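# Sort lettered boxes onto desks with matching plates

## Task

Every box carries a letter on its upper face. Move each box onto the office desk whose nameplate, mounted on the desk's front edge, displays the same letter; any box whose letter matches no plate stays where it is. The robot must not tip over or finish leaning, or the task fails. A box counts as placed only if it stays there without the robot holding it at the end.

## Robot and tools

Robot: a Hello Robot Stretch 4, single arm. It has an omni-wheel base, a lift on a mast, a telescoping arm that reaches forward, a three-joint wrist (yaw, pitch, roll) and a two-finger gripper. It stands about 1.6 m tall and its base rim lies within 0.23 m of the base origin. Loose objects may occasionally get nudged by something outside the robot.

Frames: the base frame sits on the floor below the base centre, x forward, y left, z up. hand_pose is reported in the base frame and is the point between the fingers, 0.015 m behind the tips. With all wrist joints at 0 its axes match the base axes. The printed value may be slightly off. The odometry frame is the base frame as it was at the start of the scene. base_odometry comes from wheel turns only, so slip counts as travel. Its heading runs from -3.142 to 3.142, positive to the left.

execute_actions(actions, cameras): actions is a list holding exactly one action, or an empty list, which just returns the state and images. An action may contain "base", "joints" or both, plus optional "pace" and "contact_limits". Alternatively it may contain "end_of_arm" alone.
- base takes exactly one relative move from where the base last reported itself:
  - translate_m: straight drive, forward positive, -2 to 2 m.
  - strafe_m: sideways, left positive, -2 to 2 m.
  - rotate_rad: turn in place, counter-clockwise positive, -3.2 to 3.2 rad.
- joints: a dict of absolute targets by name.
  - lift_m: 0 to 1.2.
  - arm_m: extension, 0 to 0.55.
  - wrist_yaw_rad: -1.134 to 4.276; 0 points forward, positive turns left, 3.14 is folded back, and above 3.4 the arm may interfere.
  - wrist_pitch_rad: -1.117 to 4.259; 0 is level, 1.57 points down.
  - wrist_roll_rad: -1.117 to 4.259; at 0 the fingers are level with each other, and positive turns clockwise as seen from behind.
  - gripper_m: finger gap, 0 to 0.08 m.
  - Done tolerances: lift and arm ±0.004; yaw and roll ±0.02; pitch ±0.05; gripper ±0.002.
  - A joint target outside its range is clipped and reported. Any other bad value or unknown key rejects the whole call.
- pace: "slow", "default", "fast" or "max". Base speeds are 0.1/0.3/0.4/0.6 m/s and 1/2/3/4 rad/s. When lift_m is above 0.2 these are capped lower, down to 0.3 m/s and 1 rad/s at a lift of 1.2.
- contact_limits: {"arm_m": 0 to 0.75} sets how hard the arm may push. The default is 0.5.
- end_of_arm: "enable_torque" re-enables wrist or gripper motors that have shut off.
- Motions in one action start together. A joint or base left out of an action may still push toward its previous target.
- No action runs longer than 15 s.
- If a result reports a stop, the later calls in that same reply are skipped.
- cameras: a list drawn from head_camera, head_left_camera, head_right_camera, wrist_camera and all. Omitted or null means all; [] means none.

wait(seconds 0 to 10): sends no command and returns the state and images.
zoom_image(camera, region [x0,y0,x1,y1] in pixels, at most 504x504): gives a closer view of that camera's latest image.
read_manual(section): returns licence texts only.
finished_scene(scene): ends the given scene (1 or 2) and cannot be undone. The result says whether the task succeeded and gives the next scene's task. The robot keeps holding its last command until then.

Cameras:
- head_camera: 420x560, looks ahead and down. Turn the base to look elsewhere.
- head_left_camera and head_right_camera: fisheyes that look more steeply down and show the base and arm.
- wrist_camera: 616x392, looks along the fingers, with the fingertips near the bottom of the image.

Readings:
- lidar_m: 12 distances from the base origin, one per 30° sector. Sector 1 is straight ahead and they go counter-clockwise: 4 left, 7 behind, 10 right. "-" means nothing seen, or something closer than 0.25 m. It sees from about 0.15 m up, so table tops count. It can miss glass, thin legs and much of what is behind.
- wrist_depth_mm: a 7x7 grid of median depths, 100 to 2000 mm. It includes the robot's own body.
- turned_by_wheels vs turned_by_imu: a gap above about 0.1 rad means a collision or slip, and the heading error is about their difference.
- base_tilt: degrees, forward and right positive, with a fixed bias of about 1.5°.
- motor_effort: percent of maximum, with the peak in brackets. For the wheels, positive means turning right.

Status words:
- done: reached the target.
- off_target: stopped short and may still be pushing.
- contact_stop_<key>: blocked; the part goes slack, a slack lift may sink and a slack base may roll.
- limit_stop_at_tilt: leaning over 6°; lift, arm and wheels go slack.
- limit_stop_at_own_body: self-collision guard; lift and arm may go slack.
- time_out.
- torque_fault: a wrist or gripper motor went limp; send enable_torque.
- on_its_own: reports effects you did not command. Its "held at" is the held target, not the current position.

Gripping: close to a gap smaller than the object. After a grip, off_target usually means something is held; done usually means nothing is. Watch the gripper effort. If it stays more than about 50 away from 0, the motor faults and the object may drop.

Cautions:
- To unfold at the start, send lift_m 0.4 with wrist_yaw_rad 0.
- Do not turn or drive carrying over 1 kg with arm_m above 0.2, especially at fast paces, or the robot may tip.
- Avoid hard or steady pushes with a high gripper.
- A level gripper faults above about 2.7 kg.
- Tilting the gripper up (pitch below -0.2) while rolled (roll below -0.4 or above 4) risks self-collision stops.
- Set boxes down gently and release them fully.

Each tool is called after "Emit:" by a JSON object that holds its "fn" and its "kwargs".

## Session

Emit:
{"fn": "execute_actions", "kwargs": {"actions": [{"joints":{"lift_m":1.1,"wrist_yaw_rad":0}}]}}

Scene clock: 4.07 s.
base_odometry: x=+0.000 y=+0.000 heading=+0.000 (m, m, rad; odometry frame)
turned_by_wheels: +0.000 (rad since the last result)
turned_by_imu: -0.002 (rad since the last result)
base_tilt: forward=+0.4 right=+0.3 (deg)
lidar_m: 0.90 0.98 1.48 2.13 1.05 0.82 0.80 0.85 0.81 0.78 0.86 0.91
base_status: not commanded
joint_positions: lift_m=+1.100 arm_m=-0.002 wrist_yaw_rad=+0.000 wrist_pitch_rad=+0.020 wrist_roll_rad=-0.007 gripper_m=+0.040
joint_status: all done
motor_effort: lift_m=+23(26) arm_m=-1(1) wrist_yaw_rad=-2(6) wrist_pitch_rad=-6(6) wrist_roll_rad=+0(0) gripper_m=+0(0) wheel_0=+0(0) wheel_1=+0(0) wheel_2=+0(0) (%)
hand_pose: x=+0.3817 y=-0.0874 z=+1.2737 quat_wxyz=(+1.000, -0.003, +0.010, +0.000) (m; base frame)
wrist_depth_mm: 750 732 699 676 661 634 615 / 750 732 699 676 661 634 615 / 759 732 707 691 661 640 621 / 768 750 715 691 668 647 627 / 768 750 723 699 676 647 627 / 778 750 135 691 156 647 634 / - - - 707 - - 634
pictures: head_camera, head_left_camera, head_right_camera, wrist_camera
Images, in order (width x height): head_camera 420x560, head_left_camera 420x672, head_right_camera 420x672, wrist_camera 616x392.

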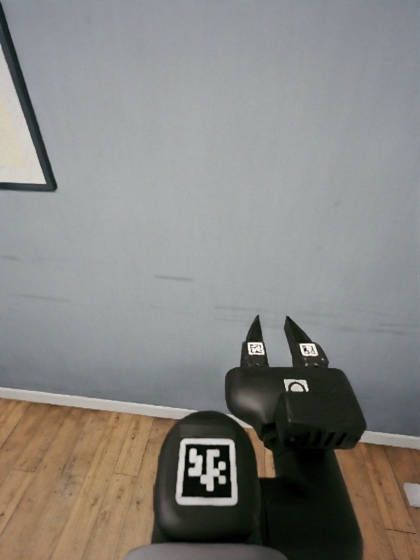

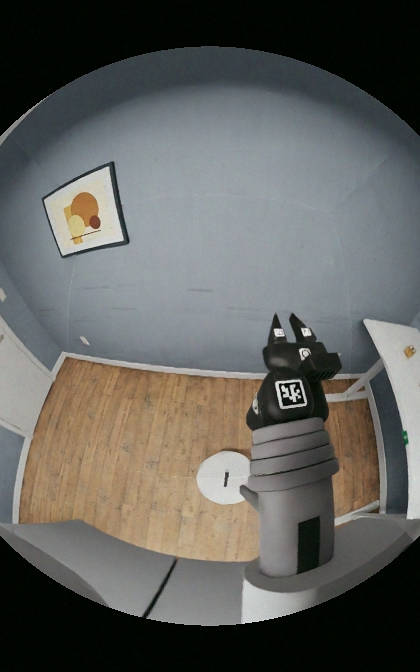

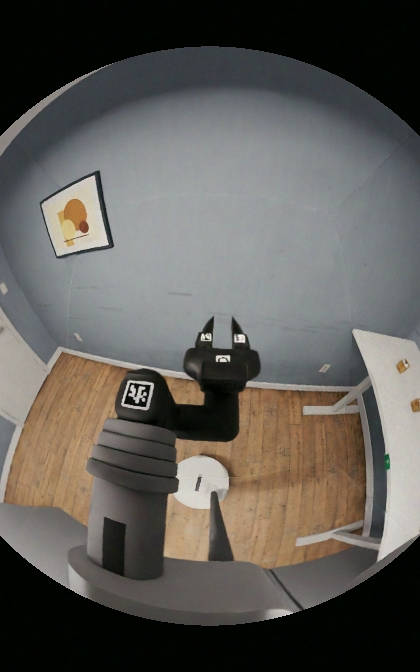

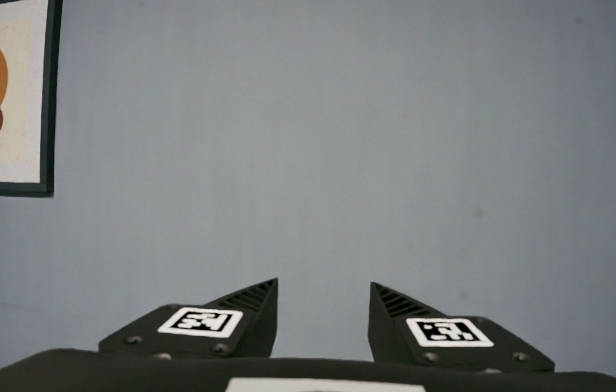

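Emit:
{"fn": "execute_actions", "kwargs": {"actions": [{"base":{"rotate_rad":-1.6}}], "cameras": ["head_camera","head_right_camera"]}}

Scene clock: 7.87 s.
base_odometry: x=+0.000 y=+0.000 heading=-1.600 (m, m, rad; odometry frame)
turned_by_wheels: -1.600 (rad since the last result)
turned_by_imu: -1.564 (rad since the last result)
base_tilt: forward=+0.4 right=+0.3 (deg)
lidar_m: 0.79 0.86 0.92 0.90 0.98 1.43 2.16 1.04 0.79 0.78 0.86 0.80
base_status: done
joint_positions: lift_m=+1.100 arm_m=-0.002 wrist_yaw_rad=+0.000 wrist_pitch_rad=+0.020 wrist_roll_rad=-0.007 gripper_m=+0.040
joint_status: not commanded
motor_effort: lift_m=+21(23) arm_m=-1(1) wrist_yaw_rad=-1(2) wrist_pitch_rad=-7(6) wrist_roll_rad=+0(1) gripper_m=+1(0) wheel_0=+2(4) wheel_1=+1(5) wheel_2=+1(3) (%)
hand_pose: x=+0.3817 y=-0.0874 z=+1.2739 quat_wxyz=(+1.000, -0.003, +0.010, +0.000) (m; base frame)
wrist_depth_mm: 1160 1397 1397 1336 1281 1255 1229 / 1160 1430 1366 1336 1281 1281 1229 / 1182 1397 1366 1336 1308 1255 1255 / 1205 1430 1397 1336 1336 1281 1229 / 1182 1464 1397 1366 1308 1281 1255 / 976 1025 135 1025 156 1118 1138 / - - - 809 - - 798
pictures: head_camera, head_right_camera
Images, in order (width x height): head_camera 420x560, head_right_camera 420x672.

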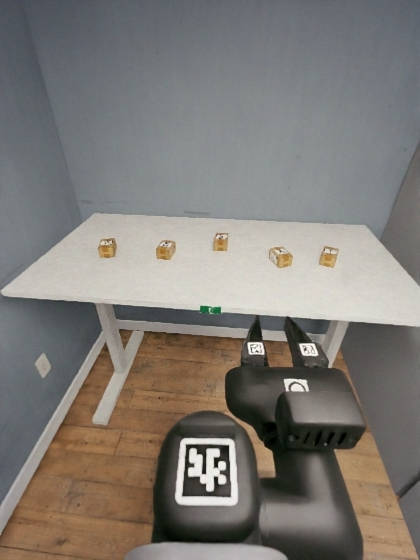

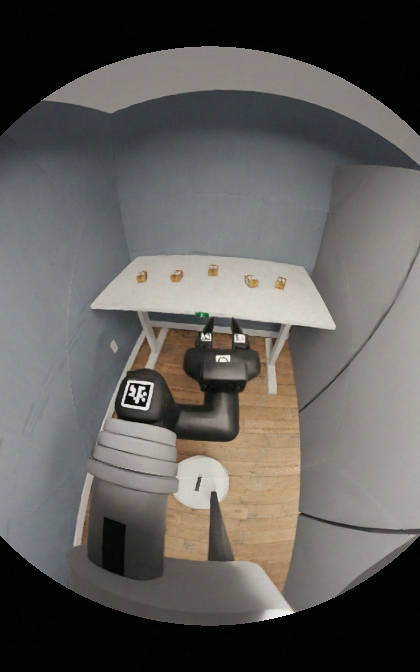

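Emit:
{"fn": "execute_actions", "kwargs": {"actions": [{"base":{"translate_m":0.3},"joints":{"lift_m":1.2,"wrist_pitch_rad":0.9}}], "cameras": ["head_camera","wrist_camera"]}}

Emit:
{"fn": "zoom_image", "kwargs": {"camera": "head_camera", "region": [0, 200, 420, 400]}}

Scene clock: 13.27 s.
base_odometry: x=-0.009 y=-0.300 heading=-1.600 (m, m, rad; odometry frame)
turned_by_wheels: +0.000 (rad since the last result)
turned_by_imu: -0.003 (rad since the last result)
base_tilt: forward=+0.4 right=+0.4 (deg)
lidar_m: 0.51 0.58 0.82 0.87 0.95 1.38 2.45 1.10 0.81 0.81 0.67 0.53
base_status: done
joint_positions: lift_m=+1.200 arm_m=-0.002 wrist_yaw_rad=+0.000 wrist_pitch_rad=+0.901 wrist_roll_rad=-0.007 gripper_m=+0.040
joint_status: all done
motor_effort: lift_m=+24(23) arm_m=-1(1) wrist_yaw_rad=-1(0) wrist_pitch_rad=+0(4) wrist_roll_rad=-1(0) gripper_m=-1(0) wheel_0=+0(5) wheel_1=-1(5) wheel_2=+2(9) (%)
hand_pose: x=+0.3010 y=-0.0874 z=+1.2111 quat_wxyz=(+0.900, -0.003, +0.436, +0.001) (m; base frame)
wrist_depth_mm: 759 788 778 732 768 759 750 / 668 654 654 654 647 634 621 / 591 585 580 574 574 574 569 / 535 525 512 512 512 508 504 / 1229 1464 1537 1499 1464 477 469 / 1229 1336 135 1366 156 1366 1229 / - - - 1281 - - 1138
pictures: head_camera, wrist_camera
Images, in order (width x height): head_camera 420x560, wrist_camera 616x392.

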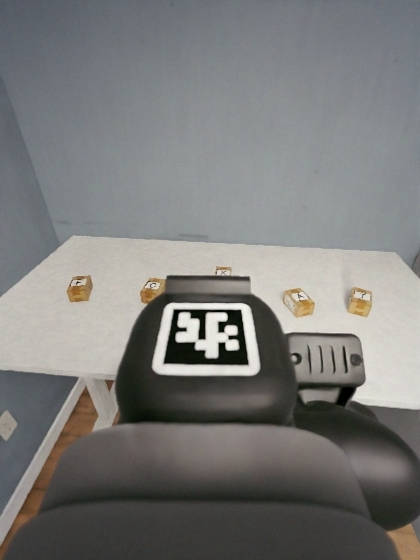

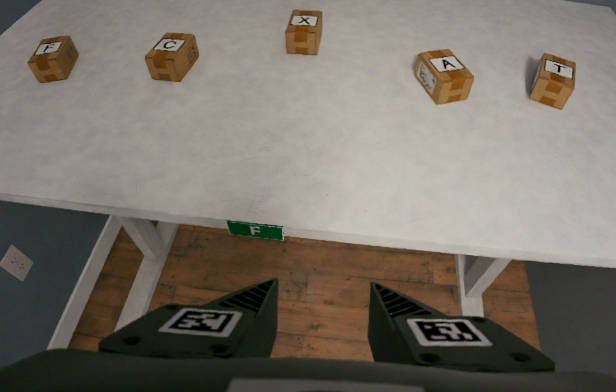

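Region (0, 200, 420, 400) of head_camera's 420x560 image, scaled by 1.200, with more detail than that image has; it fills the top 240 rows of this view, and the rest is white.

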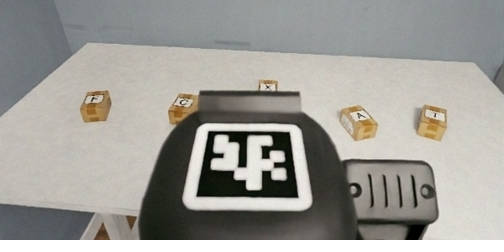

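Emit:
{"fn": "execute_actions", "kwargs": {"actions": [{"base":{"rotate_rad":3.14},"joints":{"lift_m":0.6,"wrist_pitch_rad":0}}], "cameras": ["head_camera","head_left_camera"]}}

Scene clock: 20.77 s.
base_odometry: x=-0.009 y=-0.300 heading=+1.540 (m, m, rad; odometry frame)
turned_by_wheels: +3.140 (rad since the last result)
turned_by_imu: +3.064 (rad since the last result)
base_tilt: forward=+0.4 right=+0.3 (deg)
lidar_m: 2.41 1.10 0.82 0.81 0.70 0.52 0.50 0.53 0.78 0.86 0.93 1.34
base_status: done
joint_positions: lift_m=+0.600 arm_m=-0.002 wrist_yaw_rad=+0.000 wrist_pitch_rad=+0.003 wrist_roll_rad=-0.007 gripper_m=+0.040
joint_status: all done
motor_effort: lift_m=+14(21) arm_m=-1(1) wrist_yaw_rad=-1(1) wrist_pitch_rad=-8(14) wrist_roll_rad=+0(1) gripper_m=-1(0) wheel_0=-1(4) wheel_1=-1(2) wheel_2=+0(4) (%)
hand_pose: x=+0.3818 y=-0.0874 z=+0.7779 quat_wxyz=(+1.000, -0.003, +0.002, +0.000) (m; base frame)
wrist_depth_mm: 1060 - - - - - 1430 / 1078 - - - - - 1430 / 1098 - - - - - 1366 / 1098 - - - - - 1397 / 1118 - - - - - 1366 / 1118 - 136 - 156 1983 1366 / - - - 1863 - - 1308
pictures: head_camera, head_left_camera
Images, in order (width x height): head_camera 420x560, head_left_camera 420x672.

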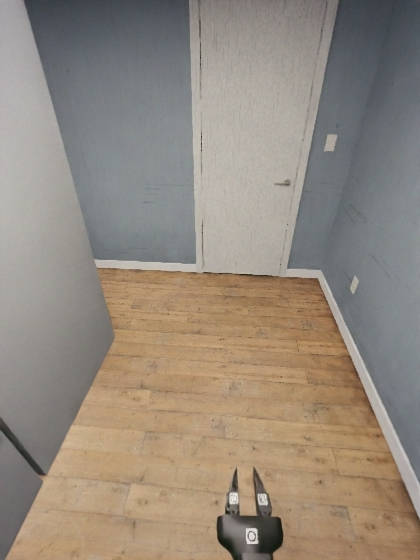

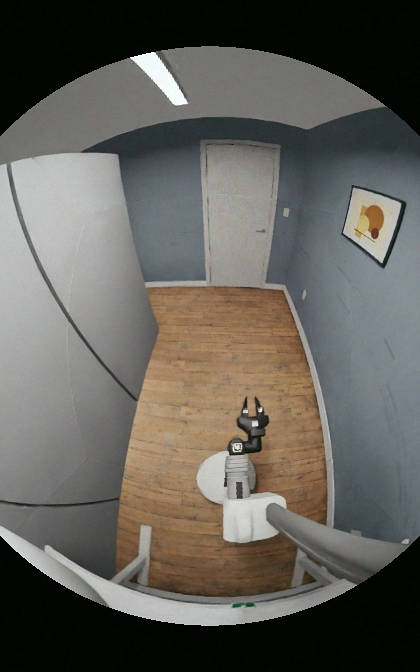

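Emit:
{"fn": "execute_actions", "kwargs": {"actions": [{"base":{"translate_m":1.9},"pace":"fast"}], "cameras": []}}

Emit:
{"fn": "execute_actions", "kwargs": {"actions": [{"base":{"rotate_rad":1.6}}], "cameras": ["head_camera","head_left_camera"]}}

Scene clock: 30.83 s.
base_odometry: x=+0.049 y=+1.599 heading=+1.540 (m, m, rad; odometry frame)
turned_by_wheels: +0.000 (rad since the last result)
turned_by_imu: -0.010 (rad since the last result)
base_tilt: forward=+0.4 right=+0.3 (deg)
lidar_m: 0.54 0.57 0.88 1.20 0.79 1.06 2.80 1.33 1.04 0.99 0.67 0.55
base_status: done
joint_positions: lift_m=+0.600 arm_m=-0.002 wrist_yaw_rad=+0.000 wrist_pitch_rad=+0.003 wrist_roll_rad=-0.007 gripper_m=+0.040
joint_status: not commanded
motor_effort: lift_m=+15(15) arm_m=-1(1) wrist_yaw_rad=+0(1) wrist_pitch_rad=-8(7) wrist_roll_rad=+0(0) gripper_m=+0(0) wheel_0=-1(7) wheel_1=-2(6) wheel_2=+0(11) (%)
hand_pose: x=+0.3818 y=-0.0874 z=+0.7779 quat_wxyz=(+1.000, -0.003, +0.002, +0.000) (m; base frame)
wrist_depth_mm: 364 332 329 320 312 304 298 / 366 336 329 320 314 306 300 / 368 336 330 322 314 307 301 / 368 336 330 324 317 309 303 / 370 338 332 324 315 307 304 / 370 338 135 325 156 309 304 / - - - 325 - - -
pictures: none
No camera images: the call's "cameras" was empty. Leave "cameras" out to get every camera's image.

Scene clock: 32.90 s.
base_odometry: x=+0.049 y=+1.599 heading=+3.140 (m, m, rad; odometry frame)
turned_by_wheels: +1.600 (rad since the last result)
turned_by_imu: +1.563 (rad since the last result)
base_tilt: forward=+0.4 right=+0.3 (deg)
lidar_m: 1.11 0.78 1.08 2.42 1.33 1.04 1.02 0.69 0.56 0.53 0.60 0.89
base_status: done
joint_positions: lift_m=+0.600 arm_m=-0.002 wrist_yaw_rad=+0.000 wrist_pitch_rad=+0.003 wrist_roll_rad=-0.007 gripper_m=+0.040
joint_status: not commanded
motor_effort: lift_m=+15(15) arm_m=-1(1) wrist_yaw_rad=-1(1) wrist_pitch_rad=-9(7) wrist_roll_rad=+0(1) gripper_m=+0(1) wheel_0=-1(6) wheel_1=+0(5) wheel_2=+2(5) (%)
hand_pose: x=+0.3818 y=-0.0874 z=+0.7778 quat_wxyz=(+1.000, -0.003, +0.002, +0.000) (m; base frame)
wrist_depth_mm: 525 715 - - - 1430 917 / 530 732 - - - 1464 931 / 539 741 - - - 1464 917 / 544 750 - - - 1464 917 / 544 750 - - - 1430 904 / 544 707 135 - 156 1255 891 / - - - 1863 - - 842
pictures: head_camera, head_left_camera
Images, in order (width x height): head_camera 420x560, head_left_camera 420x672.

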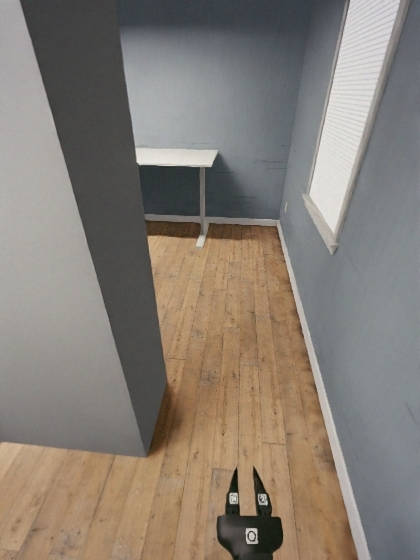

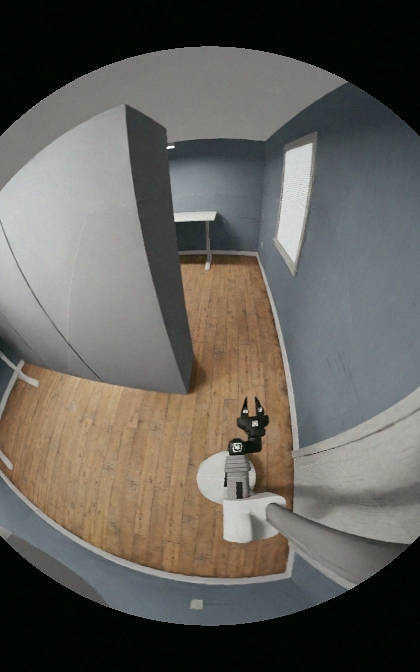

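Emit:
{"fn": "execute_actions", "kwargs": {"actions": [{"base":{"strafe_m":-0.1}}], "cameras": []}}

Emit:
{"fn": "execute_actions", "kwargs": {"actions": [{"base":{"translate_m":0.9},"pace":"fast"}], "cameras": []}}

Scene clock: 37.60 s.
base_odometry: x=+0.049 y=+1.699 heading=+3.140 (m, m, rad; odometry frame)
turned_by_wheels: +0.000 (rad since the last result)
turned_by_imu: -0.002 (rad since the last result)
base_tilt: forward=+0.4 right=+0.3 (deg)
lidar_m: 2.81 0.85 1.10 2.51 1.35 1.06 1.04 0.59 0.46 0.43 0.47 0.74
base_status: done
joint_positions: lift_m=+0.600 arm_m=-0.002 wrist_yaw_rad=+0.000 wrist_pitch_rad=+0.003 wrist_roll_rad=-0.007 gripper_m=+0.040
joint_status: not commanded
motor_effort: lift_m=+15(15) arm_m=-1(1) wrist_yaw_rad=-1(2) wrist_pitch_rad=-7(9) wrist_roll_rad=+0(0) gripper_m=-1(2) wheel_0=+0(7) wheel_1=+0(8) wheel_2=+1(1) (%)
hand_pose: x=+0.3818 y=-0.0874 z=+0.7778 quat_wxyz=(+1.000, -0.003, +0.002, +0.000) (m; base frame)
wrist_depth_mm: 640 866 - - - 1182 732 / 647 878 - - - 1182 741 / 654 904 - - - 1182 741 / 661 917 - - - 1182 741 / 668 917 - - - 1138 732 / 668 866 135 - 156 1025 715 / - - - 1863 - - 676
pictures: none
No camera images: the call's "cameras" was empty. Leave "cameras" out to get every camera's image.

Scene clock: 41.20 s.
base_odometry: x=-0.851 y=+1.701 heading=+3.140 (m, m, rad; odometry frame)
turned_by_wheels: +0.000 (rad since the last result)
turned_by_imu: -0.004 (rad since the last result)
base_tilt: forward=+0.5 right=+0.3 (deg)
lidar_m: 2.04 2.16 0.40 0.37 0.42 1.98 1.54 0.72 0.55 0.52 0.58 0.81
base_status: done
joint_positions: lift_m=+0.600 arm_m=-0.002 wrist_yaw_rad=+0.000 wrist_pitch_rad=+0.003 wrist_roll_rad=-0.007 gripper_m=+0.040
joint_status: not commanded
motor_effort: lift_m=+15(15) arm_m=-1(1) wrist_yaw_rad=-2(2) wrist_pitch_rad=-7(7) wrist_roll_rad=-1(0) gripper_m=-1(1) wheel_0=-2(7) wheel_1=+0(6) wheel_2=+1(9) (%)
hand_pose: x=+0.3818 y=-0.0874 z=+0.7778 quat_wxyz=(+1.000, -0.003, +0.002, +0.000) (m; base frame)
wrist_depth_mm: - - - - - 1366 866 / - - - - - 1397 866 / - - - - - 1397 878 / - - - - - 1366 842 / - - - - - 1336 866 / - - 135 - 156 1205 842 / - - - 1808 - - 798
pictures: none
No camera images: the call's "cameras" was empty. Leave "cameras" out to get every camera's image.

Emit:
{"fn": "execute_actions", "kwargs": {"actions": [{"base":{"translate_m":0.7},"pace":"fast"}], "cameras": []}}

Emit:
{"fn": "execute_actions", "kwargs": {"actions": [{"base":{"rotate_rad":0.8},"joints":{"lift_m":0.75}}], "cameras": ["head_left_camera","wrist_camera"]}}

Scene clock: 46.23 s.
base_odometry: x=-1.551 y=+1.702 heading=+3.140 (m, m, rad; odometry frame)
turned_by_wheels: +0.000 (rad since the last result)
turned_by_imu: -0.004 (rad since the last result)
base_tilt: forward=+0.4 right=+0.3 (deg)
lidar_m: 1.33 1.41 2.09 1.30 0.59 0.55 1.76 0.80 0.61 0.56 0.60 0.89
base_status: done
joint_positions: lift_m=+0.600 arm_m=-0.002 wrist_yaw_rad=+0.000 wrist_pitch_rad=+0.003 wrist_roll_rad=-0.007 gripper_m=+0.040
joint_status: not commanded
motor_effort: lift_m=+15(15) arm_m=-1(1) wrist_yaw_rad=-3(1) wrist_pitch_rad=-6(7) wrist_roll_rad=+0(0) gripper_m=+0(0) wheel_0=-1(7) wheel_1=+0(4) wheel_2=+1(10) (%)
hand_pose: x=+0.3818 y=-0.0874 z=+0.7778 quat_wxyz=(+1.000, -0.003, +0.002, +0.000) (m; base frame)
wrist_depth_mm: - - 1921 1863 1808 1576 960 / - - 1921 1863 1808 1537 960 / - 1921 1863 1921 1863 1537 991 / - - 1921 1863 1808 1576 960 / - - 1921 1921 1808 1499 960 / - - 135 1921 156 1336 946 / - - - 1863 - - 891
pictures: none
No camera images: the call's "cameras" was empty. Leave "cameras" out to get every camera's image.

Scene clock: 47.93 s.
base_odometry: x=-1.551 y=+1.702 heading=-2.343 (m, m, rad; odometry frame)
turned_by_wheels: +0.800 (rad since the last result)
turned_by_imu: +0.781 (rad since the last result)
base_tilt: forward=+0.4 right=+0.3 (deg)
lidar_m: 1.63 2.34 0.73 0.54 0.82 1.07 0.66 0.55 0.57 0.69 1.47 1.33
base_status: done
joint_positions: lift_m=+0.750 arm_m=-0.002 wrist_yaw_rad=+0.000 wrist_pitch_rad=+0.003 wrist_roll_rad=-0.007 gripper_m=+0.040
joint_status: all done
motor_effort: lift_m=+24(25) arm_m=-1(1) wrist_yaw_rad=-1(2) wrist_pitch_rad=-9(5) wrist_roll_rad=+0(0) gripper_m=+0(0) wheel_0=-1(5) wheel_1=+0(5) wheel_2=+0(7) (%)
hand_pose: x=+0.3818 y=-0.0874 z=+0.9271 quat_wxyz=(+1.000, -0.003, +0.002, +0.000) (m; base frame)
wrist_depth_mm: - - - - - 1863 1618 / - - - - - 1921 1661 / - - - - - 1921 1618 / - - - - - 1863 1576 / - - - - - 1921 1618 / - - 135 - 156 1863 1618 / - - - - - - 1618
pictures: head_left_camera, wrist_camera
Images, in order (width x height): head_left_camera 420x672, wrist_camera 616x392.

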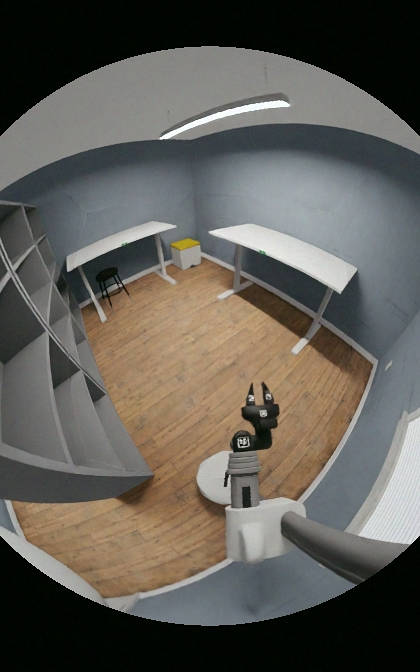

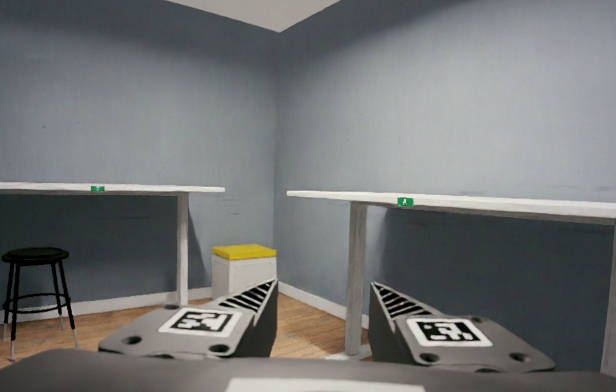

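Emit:
{"fn": "zoom_image", "kwargs": {"camera": "wrist_camera", "region": [60, 170, 440, 220]}}

Region (60, 170, 440, 220) of wrist_camera's 616x392 image, scaled by 1.326; it fills the top 66 rows of this view, and the rest is white.

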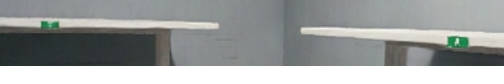

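Emit:
{"fn": "zoom_image", "kwargs": {"camera": "wrist_camera", "region": [70, 175, 130, 205]}}

Emit:
{"fn": "zoom_image", "kwargs": {"camera": "wrist_camera", "region": [375, 187, 435, 217]}}

Region (70, 175, 130, 205) of wrist_camera's 616x392 image, scaled by 8.400.

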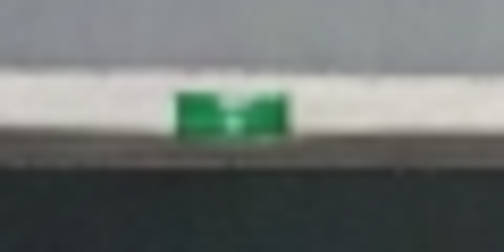

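Region (375, 187, 435, 217) of wrist_camera's 616x392 image, scaled by 8.400.

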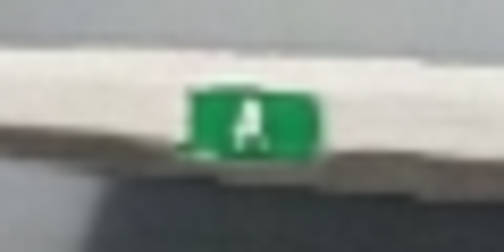

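Emit:
{"fn": "execute_actions", "kwargs": {"actions": [{"base":{"translate_m":0.8},"pace":"fast"}], "cameras": []}}

Emit:
{"fn": "execute_actions", "kwargs": {"actions": [{"base":{"rotate_rad":0.7}}], "cameras": ["wrist_camera"]}}

Scene clock: 60.27 s.
base_odometry: x=-2.109 y=+1.129 heading=-2.343 (m, m, rad; odometry frame)
turned_by_wheels: +0.000 (rad since the last result)
turned_by_imu: -0.005 (rad since the last result)
base_tilt: forward=+0.4 right=+0.3 (deg)
lidar_m: 1.00 1.73 1.65 1.04 0.93 0.94 1.34 1.15 1.17 0.89 0.79 0.80
base_status: done
joint_positions: lift_m=+0.750 arm_m=-0.002 wrist_yaw_rad=+0.000 wrist_pitch_rad=+0.003 wrist_roll_rad=-0.007 gripper_m=+0.040
joint_status: not commanded
motor_effort: lift_m=+24(24) arm_m=-1(1) wrist_yaw_rad=-2(2) wrist_pitch_rad=-11(6) wrist_roll_rad=+0(0) gripper_m=+0(2) wheel_0=-1(6) wheel_1=+0(5) wheel_2=+1(11) (%)
hand_pose: x=+0.3818 y=-0.0874 z=+0.9271 quat_wxyz=(+1.000, -0.003, +0.002, +0.000) (m; base frame)
wrist_depth_mm: 1921 - - - 1756 1397 1182 / 1921 - - - 1708 1397 1205 / 1983 - - - 1756 1397 1182 / 1921 - - - 1576 1336 1182 / 1983 - - - 1661 1397 1182 / 1921 - 135 - 156 1336 1205 / - - - - - - 1182
pictures: none
No camera images: the call's "cameras" was empty. Leave "cameras" out to get every camera's image.

Scene clock: 61.73 s.
base_odometry: x=-2.109 y=+1.129 heading=-1.643 (m, m, rad; odometry frame)
turned_by_wheels: +0.700 (rad since the last result)
turned_by_imu: +0.683 (rad since the last result)
base_tilt: forward=+0.4 right=+0.3 (deg)
lidar_m: 1.73 1.33 0.96 0.94 0.99 1.24 1.19 1.27 0.84 0.80 0.84 1.16
base_status: done
joint_positions: lift_m=+0.750 arm_m=-0.002 wrist_yaw_rad=+0.000 wrist_pitch_rad=+0.003 wrist_roll_rad=-0.007 gripper_m=+0.040
joint_status: not commanded
motor_effort: lift_m=+23(23) arm_m=-1(1) wrist_yaw_rad=-1(2) wrist_pitch_rad=-8(8) wrist_roll_rad=+0(1) gripper_m=-1(1) wheel_0=+1(5) wheel_1=-1(4) wheel_2=+0(3) (%)
hand_pose: x=+0.3818 y=-0.0874 z=+0.9271 quat_wxyz=(+1.000, -0.003, +0.002, +0.000) (m; base frame)
wrist_depth_mm: 1336 - - - - - - / 1336 - - - - - - / 1366 - - - - - - / 1366 - - - - - - / 1366 - - - - - - / 1366 - 135 - 156 1863 1808 / - - - - - - 1808
pictures: wrist_camera
Images, in order (width x height): wrist_camera 616x392.

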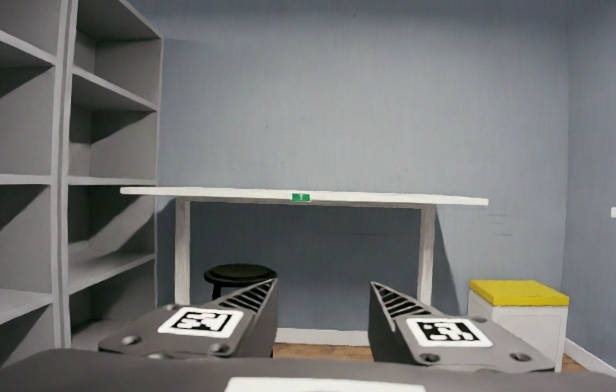

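Emit:
{"fn": "zoom_image", "kwargs": {"camera": "wrist_camera", "region": [270, 182, 330, 212]}}

Region (270, 182, 330, 212) of wrist_camera's 616x392 image, scaled by 8.400.

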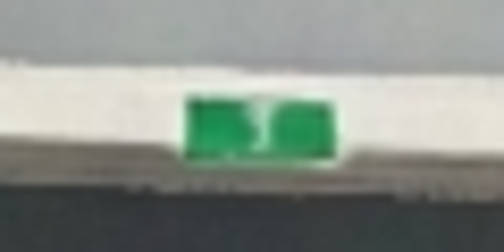

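Emit:
{"fn": "execute_actions", "kwargs": {"actions": [{"base":{"rotate_rad":-0.7},"joints":{"lift_m":0.9,"wrist_pitch_rad":1.57,"gripper_m":0.08}}], "cameras": []}}

Emit:
{"fn": "execute_actions", "kwargs": {"actions": [{"base":{"translate_m":-0.8},"pace":"fast"}], "cameras": []}}

Emit:
{"fn": "execute_actions", "kwargs": {"actions": [{"base":{"rotate_rad":-0.8}}], "cameras": []}}

Emit:
{"fn": "execute_actions", "kwargs": {"actions": [{"base":{"translate_m":-1.6},"pace":"fast"}], "cameras": []}}

Emit:
{"fn": "execute_actions", "kwargs": {"actions": [{"base":{"strafe_m":0.1}}], "cameras": []}}

Emit:
{"fn": "execute_actions", "kwargs": {"actions": [{"base":{"rotate_rad":-1.6}}], "cameras": []}}

Emit:
{"fn": "execute_actions", "kwargs": {"actions": [{"base":{"translate_m":-1.9},"pace":"fast"}], "cameras": []}}

Emit:
{"fn": "execute_actions", "kwargs": {"actions": [{"base":{"rotate_rad":-3.14},"pace":"fast"}], "cameras": ["head_camera"]}}

Scene clock: 73.87 s.
base_odometry: x=-2.109 y=+1.129 heading=-2.343 (m, m, rad; odometry frame)
turned_by_wheels: -0.700 (rad since the last result)
turned_by_imu: -0.686 (rad since the last result)
base_tilt: forward=+0.4 right=+0.4 (deg)
lidar_m: 1.02 1.73 1.67 1.03 0.92 0.94 1.36 1.17 1.16 0.89 0.80 0.81
base_status: done
joint_positions: lift_m=+0.900 arm_m=-0.002 wrist_yaw_rad=+0.000 wrist_pitch_rad=+1.570 wrist_roll_rad=-0.007 gripper_m=+0.080
joint_status: all done
motor_effort: lift_m=+24(22) arm_m=-1(1) wrist_yaw_rad=+0(0) wrist_pitch_rad=+4(6) wrist_roll_rad=+0(0) gripper_m=-1(0) wheel_0=+0(6) wheel_1=+1(6) wheel_2=+1(2) (%)
hand_pose: x=+0.1694 y=-0.0874 z=+0.8652 quat_wxyz=(+0.708, -0.002, +0.707, +0.002) (m; base frame)
wrist_depth_mm: 1025 1008 1008 1008 976 960 960 / 1042 1025 1008 991 976 960 960 / 1042 1008 1025 1008 1008 976 976 / 1042 1025 1025 1008 991 991 976 / 1042 1025 798 788 991 991 976 / 1042 1025 149 798 991 564 976 / - - 477 798 1008 - -
pictures: none
No camera images: the call's "cameras" was empty. Leave "cameras" out to get every camera's image.

Scene clock: 77.47 s.
base_odometry: x=-1.551 y=+1.702 heading=-2.343 (m, m, rad; odometry frame)
turned_by_wheels: +0.000 (rad since the last result)
turned_by_imu: +0.001 (rad since the last result)
base_tilt: forward=+0.5 right=+0.3 (deg)
lidar_m: 1.64 2.35 0.75 0.55 0.84 1.08 0.66 0.56 0.56 0.70 1.51 1.33
base_status: done
joint_positions: lift_m=+0.900 arm_m=-0.002 wrist_yaw_rad=+0.000 wrist_pitch_rad=+1.570 wrist_roll_rad=-0.007 gripper_m=+0.080
joint_status: not commanded
motor_effort: lift_m=+23(24) arm_m=-1(1) wrist_yaw_rad=-1(1) wrist_pitch_rad=+2(2) wrist_roll_rad=+0(0) gripper_m=+0(3) wheel_0=+0(6) wheel_1=+0(6) wheel_2=-2(11) (%)
hand_pose: x=+0.1693 y=-0.0874 z=+0.8652 quat_wxyz=(+0.707, -0.002, +0.707, +0.002) (m; base frame)
wrist_depth_mm: 1025 1025 1008 1008 976 976 960 / 1025 1008 1008 991 991 976 960 / 1042 1025 1008 1008 991 976 976 / 1042 1025 1025 1008 1008 976 976 / 976 1025 798 798 1008 991 976 / 976 1008 149 798 991 559 976 / - - 477 798 1008 - -
pictures: none
No camera images: the call's "cameras" was empty. Leave "cameras" out to get every camera's image.

Scene clock: 79.03 s.
base_odometry: x=-1.551 y=+1.702 heading=+3.140 (m, m, rad; odometry frame)
turned_by_wheels: -0.800 (rad since the last result)
turned_by_imu: -0.782 (rad since the last result)
base_tilt: forward=+0.4 right=+0.3 (deg)
lidar_m: 1.32 1.41 2.09 1.30 0.57 0.55 1.76 0.80 0.61 0.55 0.59 0.87
base_status: done
joint_positions: lift_m=+0.900 arm_m=-0.002 wrist_yaw_rad=+0.000 wrist_pitch_rad=+1.570 wrist_roll_rad=-0.007 gripper_m=+0.080
joint_status: not commanded
motor_effort: lift_m=+23(23) arm_m=-1(1) wrist_yaw_rad=-1(1) wrist_pitch_rad=+1(4) wrist_roll_rad=+0(1) gripper_m=+0(0) wheel_0=+0(5) wheel_1=+0(6) wheel_2=+0(5) (%)
hand_pose: x=+0.1693 y=-0.0874 z=+0.8652 quat_wxyz=(+0.707, -0.002, +0.707, +0.002) (m; base frame)
wrist_depth_mm: 1025 1025 1008 1008 991 976 878 / 1042 1025 1025 991 991 976 878 / 1042 1025 1008 1008 991 976 878 / 1025 1025 1008 991 991 991 854 / 1042 1025 809 798 991 976 831 / 1060 1025 149 788 1008 530 788 / - - 477 798 1008 - -
pictures: none
No camera images: the call's "cameras" was empty. Leave "cameras" out to get every camera's image.

Scene clock: 84.60 s.
base_odometry: x=+0.049 y=+1.699 heading=+3.140 (m, m, rad; odometry frame)
turned_by_wheels: +0.000 (rad since the last result)
turned_by_imu: +0.003 (rad since the last result)
base_tilt: forward=+0.4 right=+0.3 (deg)
lidar_m: 2.83 0.84 1.05 2.51 1.35 1.03 1.04 0.57 0.44 0.43 0.46 0.74
base_status: done
joint_positions: lift_m=+0.900 arm_m=-0.002 wrist_yaw_rad=+0.000 wrist_pitch_rad=+1.570 wrist_roll_rad=-0.007 gripper_m=+0.080
joint_status: not commanded
motor_effort: lift_m=+23(23) arm_m=-1(1) wrist_yaw_rad=-1(0) wrist_pitch_rad=+0(3) wrist_roll_rad=+0(0) gripper_m=+0(0) wheel_0=+1(7) wheel_1=-1(6) wheel_2=+0(9) (%)
hand_pose: x=+0.1693 y=-0.0874 z=+0.8652 quat_wxyz=(+0.707, -0.002, +0.707, +0.002) (m; base frame)
wrist_depth_mm: 1025 1025 1008 1008 976 976 676 / 1025 1025 1025 991 991 976 668 / 1025 1025 1008 991 991 960 661 / 1042 1025 1008 991 991 917 647 / 1042 1025 809 798 991 854 591 / 1042 1042 149 798 1008 407 564 / - - 473 798 1008 - -
pictures: none
No camera images: the call's "cameras" was empty. Leave "cameras" out to get every camera's image.

Scene clock: 86.07 s.
base_odometry: x=+0.049 y=+1.599 heading=+3.140 (m, m, rad; odometry frame)
turned_by_wheels: +0.000 (rad since the last result)
turned_by_imu: +0.000 (rad since the last result)
base_tilt: forward=+0.4 right=+0.3 (deg)
lidar_m: 1.12 0.78 1.10 2.40 1.34 1.04 1.03 0.68 0.56 0.52 0.60 0.89
base_status: done
joint_positions: lift_m=+0.900 arm_m=-0.002 wrist_yaw_rad=+0.000 wrist_pitch_rad=+1.570 wrist_roll_rad=-0.007 gripper_m=+0.080
joint_status: not commanded
motor_effort: lift_m=+23(23) arm_m=-1(1) wrist_yaw_rad=-1(2) wrist_pitch_rad=+0(1) wrist_roll_rad=+0(1) gripper_m=+2(1) wheel_0=+1(7) wheel_1=-1(7) wheel_2=+1(1) (%)
hand_pose: x=+0.1693 y=-0.0874 z=+0.8652 quat_wxyz=(+0.707, -0.002, +0.707, +0.002) (m; base frame)
wrist_depth_mm: 1025 1025 1008 1008 976 976 842 / 1042 1025 1008 1008 991 976 842 / 1042 1025 1025 1008 991 976 820 / 1042 1025 1008 991 991 991 798 / 1042 1042 798 798 1008 991 750 / 1060 1025 149 798 991 492 699 / - - 477 798 991 - -
pictures: none
No camera images: the call's "cameras" was empty. Leave "cameras" out to get every camera's image.

Scene clock: 88.17 s.
base_odometry: x=+0.049 y=+1.599 heading=+1.540 (m, m, rad; odometry frame)
turned_by_wheels: -1.600 (rad since the last result)
turned_by_imu: -1.564 (rad since the last result)
base_tilt: forward=+0.4 right=+0.3 (deg)
lidar_m: 0.54 0.58 0.88 1.20 0.80 1.07 2.79 1.36 1.03 1.00 0.69 0.56
base_status: done
joint_positions: lift_m=+0.900 arm_m=-0.002 wrist_yaw_rad=+0.000 wrist_pitch_rad=+1.570 wrist_roll_rad=-0.007 gripper_m=+0.080
joint_status: not commanded
motor_effort: lift_m=+23(23) arm_m=-1(1) wrist_yaw_rad=-2(1) wrist_pitch_rad=+3(4) wrist_roll_rad=+0(0) gripper_m=+3(2) wheel_0=-1(5) wheel_1=-1(5) wheel_2=-1(4) (%)
hand_pose: x=+0.1694 y=-0.0874 z=+0.8652 quat_wxyz=(+0.707, -0.002, +0.707, +0.002) (m; base frame)
wrist_depth_mm: 931 891 842 788 750 691 668 / 1025 1025 1008 991 991 976 904 / 1042 1008 1008 1008 991 976 976 / 1042 1025 1025 1008 991 976 960 / 1042 1042 798 798 991 991 991 / 1042 1025 149 809 1008 564 991 / - - 480 798 991 - -
pictures: none
No camera images: the call's "cameras" was empty. Leave "cameras" out to get every camera's image.

Scene clock: 94.60 s.
base_odometry: x=-0.010 y=-0.300 heading=+1.540 (m, m, rad; odometry frame)
turned_by_wheels: +0.000 (rad since the last result)
turned_by_imu: +0.004 (rad since the last result)
base_tilt: forward=+0.4 right=+0.3 (deg)
lidar_m: 2.42 1.09 0.83 0.81 0.70 0.52 0.51 0.53 0.79 0.87 0.93 1.34
base_status: done
joint_positions: lift_m=+0.900 arm_m=-0.002 wrist_yaw_rad=+0.000 wrist_pitch_rad=+1.570 wrist_roll_rad=-0.007 gripper_m=+0.080
joint_status: not commanded
motor_effort: lift_m=+23(23) arm_m=-1(1) wrist_yaw_rad=-1(1) wrist_pitch_rad=+0(3) wrist_roll_rad=+0(0) gripper_m=+1(1) wheel_0=+0(6) wheel_1=+0(4) wheel_2=+0(8) (%)
hand_pose: x=+0.1694 y=-0.0874 z=+0.8652 quat_wxyz=(+0.707, -0.002, +0.707, +0.002) (m; base frame)
wrist_depth_mm: 1042 1008 991 991 976 976 960 / 1025 1025 991 991 991 976 976 / 1042 1025 1008 991 991 991 976 / 1042 1042 1008 991 991 976 976 / 1042 1025 809 798 1008 991 976 / 1042 1025 149 798 991 564 976 / - - 477 788 991 - -
pictures: none
No camera images: the call's "cameras" was empty. Leave "cameras" out to get every camera's image.

Scene clock: 97.53 s.
base_odometry: x=-0.010 y=-0.301 heading=-1.600 (m, m, rad; odometry frame)
turned_by_wheels: -3.140 (rad since the last result)
turned_by_imu: -3.069 (rad since the last result)
base_tilt: forward=+0.5 right=+0.3 (deg)
lidar_m: 0.49 0.54 0.83 0.88 0.94 1.40 2.43 1.08 0.82 0.80 0.67 0.50
base_status: done
joint_positions: lift_m=+0.900 arm_m=-0.002 wrist_yaw_rad=+0.000 wrist_pitch_rad=+1.570 wrist_roll_rad=-0.007 gripper_m=+0.080
joint_status: not commanded
motor_effort: lift_m=+22(23) arm_m=-2(2) wrist_yaw_rad=+0(1) wrist_pitch_rad=+1(3) wrist_roll_rad=+0(0) gripper_m=-1(1) wheel_0=+0(5) wheel_1=-1(5) wheel_2=+1(10) (%)
hand_pose: x=+0.1694 y=-0.0874 z=+0.8653 quat_wxyz=(+0.707, -0.002, +0.707, +0.002) (m; base frame)
wrist_depth_mm: 1042 1008 1008 991 991 976 960 / 1042 1008 1008 991 991 976 976 / 1025 1008 1025 1008 991 976 976 / 1042 1025 1025 1008 991 991 976 / 1042 1042 809 798 991 991 976 / 1042 1025 149 798 1008 569 976 / - - 477 798 991 - -
pictures: head_camera
Images, in order (width x height): head_camera 420x560.

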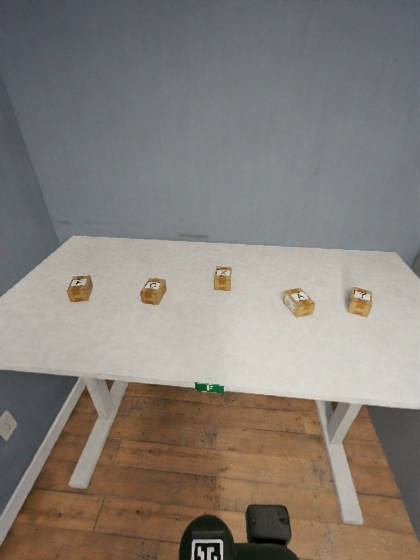

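Emit:
{"fn": "execute_actions", "kwargs": {"actions": [{"base":{"strafe_m":-0.27}}], "cameras": []}}

Emit:
{"fn": "execute_actions", "kwargs": {"actions": [{"base":{"translate_m":0.15},"joints":{"arm_m":0.5}}], "cameras": ["wrist_camera"]}}

Scene clock: 102.67 s.
base_odometry: x=-0.280 y=-0.293 heading=-1.600 (m, m, rad; odometry frame)
turned_by_wheels: +0.000 (rad since the last result)
turned_by_imu: -0.003 (rad since the last result)
base_tilt: forward=+0.4 right=+0.3 (deg)
lidar_m: 0.47 0.52 0.77 1.15 1.22 1.79 2.46 0.73 0.56 0.54 0.59 0.49
base_status: done
joint_positions: lift_m=+0.900 arm_m=-0.002 wrist_yaw_rad=+0.000 wrist_pitch_rad=+1.570 wrist_roll_rad=-0.007 gripper_m=+0.080
joint_status: not commanded
motor_effort: lift_m=+22(22) arm_m=-2(2) wrist_yaw_rad=-1(2) wrist_pitch_rad=+0(1) wrist_roll_rad=+0(0) gripper_m=+1(0) wheel_0=-2(8) wheel_1=+0(8) wheel_2=+1(2) (%)
hand_pose: x=+0.1694 y=-0.0874 z=+0.8653 quat_wxyz=(+0.707, -0.002, +0.707, +0.002) (m; base frame)
wrist_depth_mm: 1025 1025 1008 991 991 976 809 / 1042 1008 1008 991 976 976 820 / 1025 1008 1008 991 976 976 809 / 1025 1042 1008 1008 991 976 768 / 1042 1042 809 788 991 991 759 / 1042 1025 149 798 1008 500 715 / - - 473 809 1008 - -
pictures: none
No camera images: the call's "cameras" was empty. Leave "cameras" out to get every camera's image.

Scene clock: 104.60 s.
base_odometry: x=-0.284 y=-0.442 heading=-1.601 (m, m, rad; odometry frame)
turned_by_wheels: -0.001 (rad since the last result)
turned_by_imu: +0.003 (rad since the last result)
base_tilt: forward=+0.4 right=+0.3 (deg)
lidar_m: 0.36 0.37 0.55 1.13 1.22 1.77 1.73 0.74 0.57 0.56 0.44 0.38
base_status: done
joint_positions: lift_m=+0.901 arm_m=+0.145 wrist_yaw_rad=-0.010 wrist_pitch_rad=+1.578 wrist_roll_rad=-0.003 gripper_m=+0.080
joint_status: arm_m contact_stop (moved +0.147 of +0.502)
on_its_own: arm_m is slack since a contact_stop (your +0.500 is given up); wrist_yaw_rad is at rest, and its effort (+28) is outside its rest range (-13 to +13)
motor_effort: lift_m=+7(22) arm_m=+0(34) wrist_yaw_rad=+28(99) wrist_pitch_rad=-20(98) wrist_roll_rad=-11(20) gripper_m=+0(4) wheel_0=-1(7) wheel_1=-1(8) wheel_2=-8(19) (%)
hand_pose: x=+0.3138 y=-0.0874 z=+0.8665 quat_wxyz=(+0.705, +0.003, +0.710, -0.003) (m; base frame)
wrist_depth_mm: - - - - - - - / - - - - - - - / - - - - - - - / - - - - - - - / - - - - - - - / - - - - - - - / - - - - - - -
pictures: wrist_camera
Images, in order (width x height): wrist_camera 616x392.

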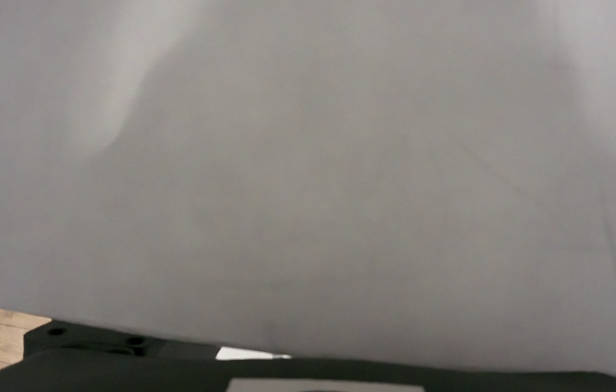

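This desk is tall too. I'll retract the arm, raise the lift and extend again.

Emit:
{"fn": "execute_actions", "kwargs": {"actions": [{"joints":{"arm_m":0.08}}], "cameras": []}}

Emit:
{"fn": "execute_actions", "kwargs": {"actions": [{"joints":{"lift_m":1.14}}], "cameras": []}}

Emit:
{"fn": "execute_actions", "kwargs": {"actions": [{"joints":{"arm_m":0.5}}], "cameras": ["wrist_camera"]}}

Scene clock: 108.97 s.
base_odometry: x=-0.284 y=-0.443 heading=-1.600 (m, m, rad; odometry frame)
turned_by_wheels: +0.001 (rad since the last result)
turned_by_imu: -0.001 (rad since the last result)
base_tilt: forward=+0.5 right=+0.4 (deg)
lidar_m: 0.33 0.38 0.57 1.13 1.22 1.79 1.74 0.74 0.57 0.56 0.43 0.34
base_status: not commanded
joint_positions: lift_m=+0.900 arm_m=+0.081 wrist_yaw_rad=+0.000 wrist_pitch_rad=+1.570 wrist_roll_rad=-0.007 gripper_m=+0.080
joint_status: all done
motor_effort: lift_m=+17(17) arm_m=-7(4) wrist_yaw_rad=-1(29) wrist_pitch_rad=+1(18) wrist_roll_rad=-1(11) gripper_m=+0(2) wheel_0=-1(1) wheel_1=-1(1) wheel_2=-1(8) (%)
hand_pose: x=+0.2522 y=-0.0874 z=+0.8657 quat_wxyz=(+0.707, -0.002, +0.707, +0.002) (m; base frame)
wrist_depth_mm: 1025 1025 - - - - - / 1025 1025 1025 1008 976 976 866 / 1042 1025 1008 1008 976 960 831 / 1042 1025 1008 1008 991 976 809 / 1042 1025 1008 798 991 976 809 / 1042 1042 149 798 991 517 750 / - - 477 798 1008 - -
pictures: none
No camera images: the call's "cameras" was empty. Leave "cameras" out to get every camera's image.

Scene clock: 111.03 s.
base_odometry: x=-0.284 y=-0.443 heading=-1.600 (m, m, rad; odometry frame)
turned_by_wheels: +0.000 (rad since the last result)
turned_by_imu: -0.001 (rad since the last result)
base_tilt: forward=+0.4 right=+0.3 (deg)
lidar_m: 0.33 0.37 0.55 1.13 1.23 1.77 1.73 0.75 0.57 0.56 0.43 0.35
base_status: not commanded
joint_positions: lift_m=+1.140 arm_m=+0.081 wrist_yaw_rad=+0.000 wrist_pitch_rad=+1.570 wrist_roll_rad=-0.007 gripper_m=+0.080
joint_status: all done
motor_effort: lift_m=+24(32) arm_m=-7(7) wrist_yaw_rad=+0(1) wrist_pitch_rad=+0(2) wrist_roll_rad=-1(2) gripper_m=+1(1) wheel_0=-1(0) wheel_1=-1(1) wheel_2=-1(1) (%)
hand_pose: x=+0.2522 y=-0.0874 z=+1.1052 quat_wxyz=(+0.707, -0.002, +0.707, +0.002) (m; base frame)
wrist_depth_mm: 306 303 301 297 294 290 287 / 309 306 301 298 294 291 290 / 1281 1281 1229 301 297 293 291 / 1308 1255 1229 1255 1229 1205 798 / 1281 1281 1255 1042 1229 1160 809 / 1281 1255 149 1025 1229 521 750 / - - 597 1042 1229 - -
pictures: none
No camera images: the call's "cameras" was empty. Leave "cameras" out to get every camera's image.

Scene clock: 113.37 s.
base_odometry: x=-0.284 y=-0.443 heading=-1.600 (m, m, rad; odometry frame)
turned_by_wheels: +0.000 (rad since the last result)
turned_by_imu: -0.001 (rad since the last result)
base_tilt: forward=+0.5 right=+0.3 (deg)
lidar_m: 0.32 0.35 0.56 1.13 1.22 1.78 1.74 0.75 0.57 0.56 0.44 0.33
base_status: not commanded
joint_positions: lift_m=+1.140 arm_m=+0.499 wrist_yaw_rad=+0.000 wrist_pitch_rad=+1.570 wrist_roll_rad=-0.007 gripper_m=+0.080
joint_status: all done
motor_effort: lift_m=+24(24) arm_m=+7(9) wrist_yaw_rad=-1(2) wrist_pitch_rad=+0(0) wrist_roll_rad=+0(2) gripper_m=+1(1) wheel_0=-1(1) wheel_1=+0(1) wheel_2=-1(1) (%)
hand_pose: x=+0.6699 y=-0.0874 z=+1.1052 quat_wxyz=(+0.707, -0.003, +0.707, +0.003) (m; base frame)
wrist_depth_mm: 306 303 300 297 293 289 287 / 307 304 301 297 294 290 287 / 307 304 301 298 294 291 289 / 309 306 303 300 296 291 290 / 310 307 253 301 296 267 242 / 312 307 149 298 297 194 243 / - - 201 301 300 - -
pictures: wrist_camera
Images, in order (width x height): wrist_camera 616x392.

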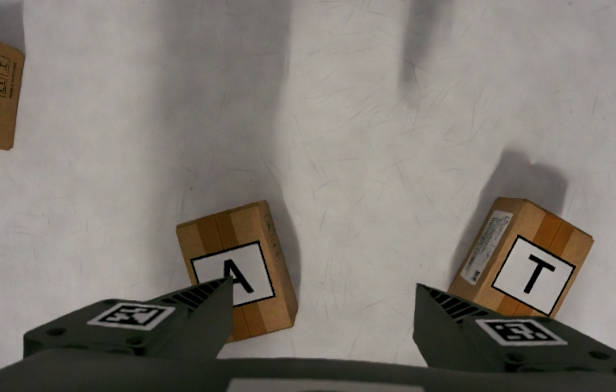

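Emit:
{"fn": "execute_actions", "kwargs": {"actions": [{"base":{"strafe_m":0.052},"joints":{"arm_m":0.515,"wrist_roll_rad":-0.27}}], "cameras": ["wrist_camera"]}}

Scene clock: 118.20 s.
base_odometry: x=-0.232 y=-0.444 heading=-1.600 (m, m, rad; odometry frame)
turned_by_wheels: +0.000 (rad since the last result)
turned_by_imu: -0.001 (rad since the last result)
base_tilt: forward=+0.4 right=+0.3 (deg)
lidar_m: 0.33 0.35 0.57 1.06 1.20 1.71 2.62 0.81 0.62 0.60 0.45 0.34
base_status: done
joint_positions: lift_m=+1.140 arm_m=+0.514 wrist_yaw_rad=+0.000 wrist_pitch_rad=+1.570 wrist_roll_rad=-0.269 gripper_m=+0.080
joint_status: all done
motor_effort: lift_m=+24(24) arm_m=+7(4) wrist_yaw_rad=-1(2) wrist_pitch_rad=-1(1) wrist_roll_rad=-2(9) gripper_m=+0(1) wheel_0=+1(8) wheel_1=+0(8) wheel_2=-1(0) (%)
hand_pose: x=+0.6849 y=-0.0874 z=+1.1052 quat_wxyz=(+0.701, -0.095, +0.700, +0.095) (m; base frame)
wrist_depth_mm: 255 301 298 296 294 291 287 / 281 303 301 297 294 291 289 / 307 304 301 298 296 291 290 / 307 306 301 298 296 293 291 / 310 306 303 251 296 294 291 / 310 307 149 252 298 220 279 / - - 224 251 298 - -
pictures: wrist_camera
Images, in order (width x height): wrist_camera 616x392.

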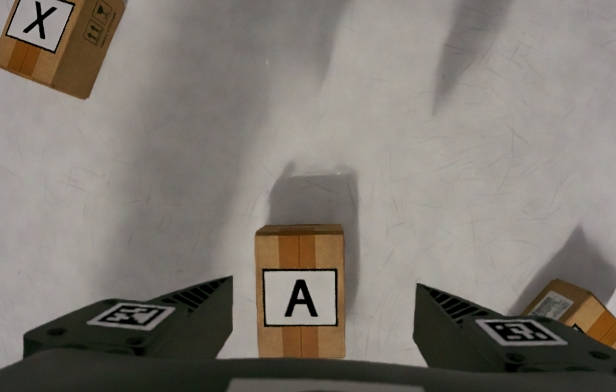

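Emit:
{"fn": "execute_actions", "kwargs": {"actions": [{"joints":{"lift_m":1.02}}], "cameras": []}}

Emit:
{"fn": "execute_actions", "kwargs": {"actions": [{"joints":{"gripper_m":0.03}}], "cameras": []}}

Emit:
{"fn": "execute_actions", "kwargs": {"actions": [{"joints":{"lift_m":1.14}}], "cameras": []}}

Emit:
{"fn": "execute_actions", "kwargs": {"actions": [{"joints":{"arm_m":0.0},"base":{"translate_m":-0.15}}], "cameras": []}}

Emit:
{"fn": "execute_actions", "kwargs": {"actions": [{"base":{"rotate_rad":3.14},"pace":"fast"}], "cameras": []}}

Emit:
{"fn": "execute_actions", "kwargs": {"actions": [{"base":{"strafe_m":-0.218}}], "cameras": []}}

Emit:
{"fn": "execute_actions", "kwargs": {"actions": [{"base":{"translate_m":1.9},"pace":"fast"}], "cameras": []}}

Emit:
{"fn": "execute_actions", "kwargs": {"actions": [{"base":{"rotate_rad":1.6}}], "cameras": []}}

Emit:
{"fn": "execute_actions", "kwargs": {"actions": [{"base":{"strafe_m":-0.1}}], "cameras": []}}

Emit:
{"fn": "execute_actions", "kwargs": {"actions": [{"base":{"translate_m":1.6},"pace":"fast"}], "cameras": []}}

Emit:
{"fn": "execute_actions", "kwargs": {"actions": [{"base":{"strafe_m":0.7}}], "cameras": ["head_camera"]}}

Scene clock: 130.10 s.
base_odometry: x=-0.232 y=-0.444 heading=-1.600 (m, m, rad; odometry frame)
turned_by_wheels: +0.000 (rad since the last result)
turned_by_imu: -0.001 (rad since the last result)
base_tilt: forward=+0.4 right=+0.3 (deg)
lidar_m: 0.34 0.35 0.56 1.08 1.18 1.72 2.62 0.82 0.62 0.60 0.46 0.35
base_status: not commanded
joint_positions: lift_m=+1.050 arm_m=+0.514 wrist_yaw_rad=+0.000 wrist_pitch_rad=+1.571 wrist_roll_rad=-0.270 gripper_m=+0.080
joint_status: lift_m contact_stop (moved -0.089 of -0.120)
on_its_own: lift_m is slack since a contact_stop (your +1.020 is given up)
motor_effort: lift_m=+17(24) arm_m=+6(6) wrist_yaw_rad=+0(1) wrist_pitch_rad=+0(24) wrist_roll_rad=+1(2) gripper_m=-1(1) wheel_0=+0(1) wheel_1=+0(3) wheel_2=-2(2) (%)
hand_pose: x=+0.6848 y=-0.0874 z=+1.0158 quat_wxyz=(+0.701, -0.095, +0.701, +0.095) (m; base frame)
wrist_depth_mm: 218 217 215 213 211 208 - / 219 216 215 213 211 209 208 / 220 218 215 213 211 210 208 / 220 218 216 215 212 210 208 / 221 219 216 171 213 211 209 / 222 219 149 164 213 177 - / - - 155 165 213 - -
pictures: none
No camera images: the call's "cameras" was empty. Leave "cameras" out to get every camera's image.

not run: a stop came earlier in this reply.

not run: a stop came earlier in this reply.

not run: a stop came earlier in this reply.

not run: a stop came earlier in this reply.

not run: a stop came earlier in this reply.

not run: a stop came earlier in this reply.

not run: a stop came earlier in this reply.

not run: a stop came earlier in this reply.

not run: a stop came earlier in this reply.

not run: a stop came earlier in this reply.


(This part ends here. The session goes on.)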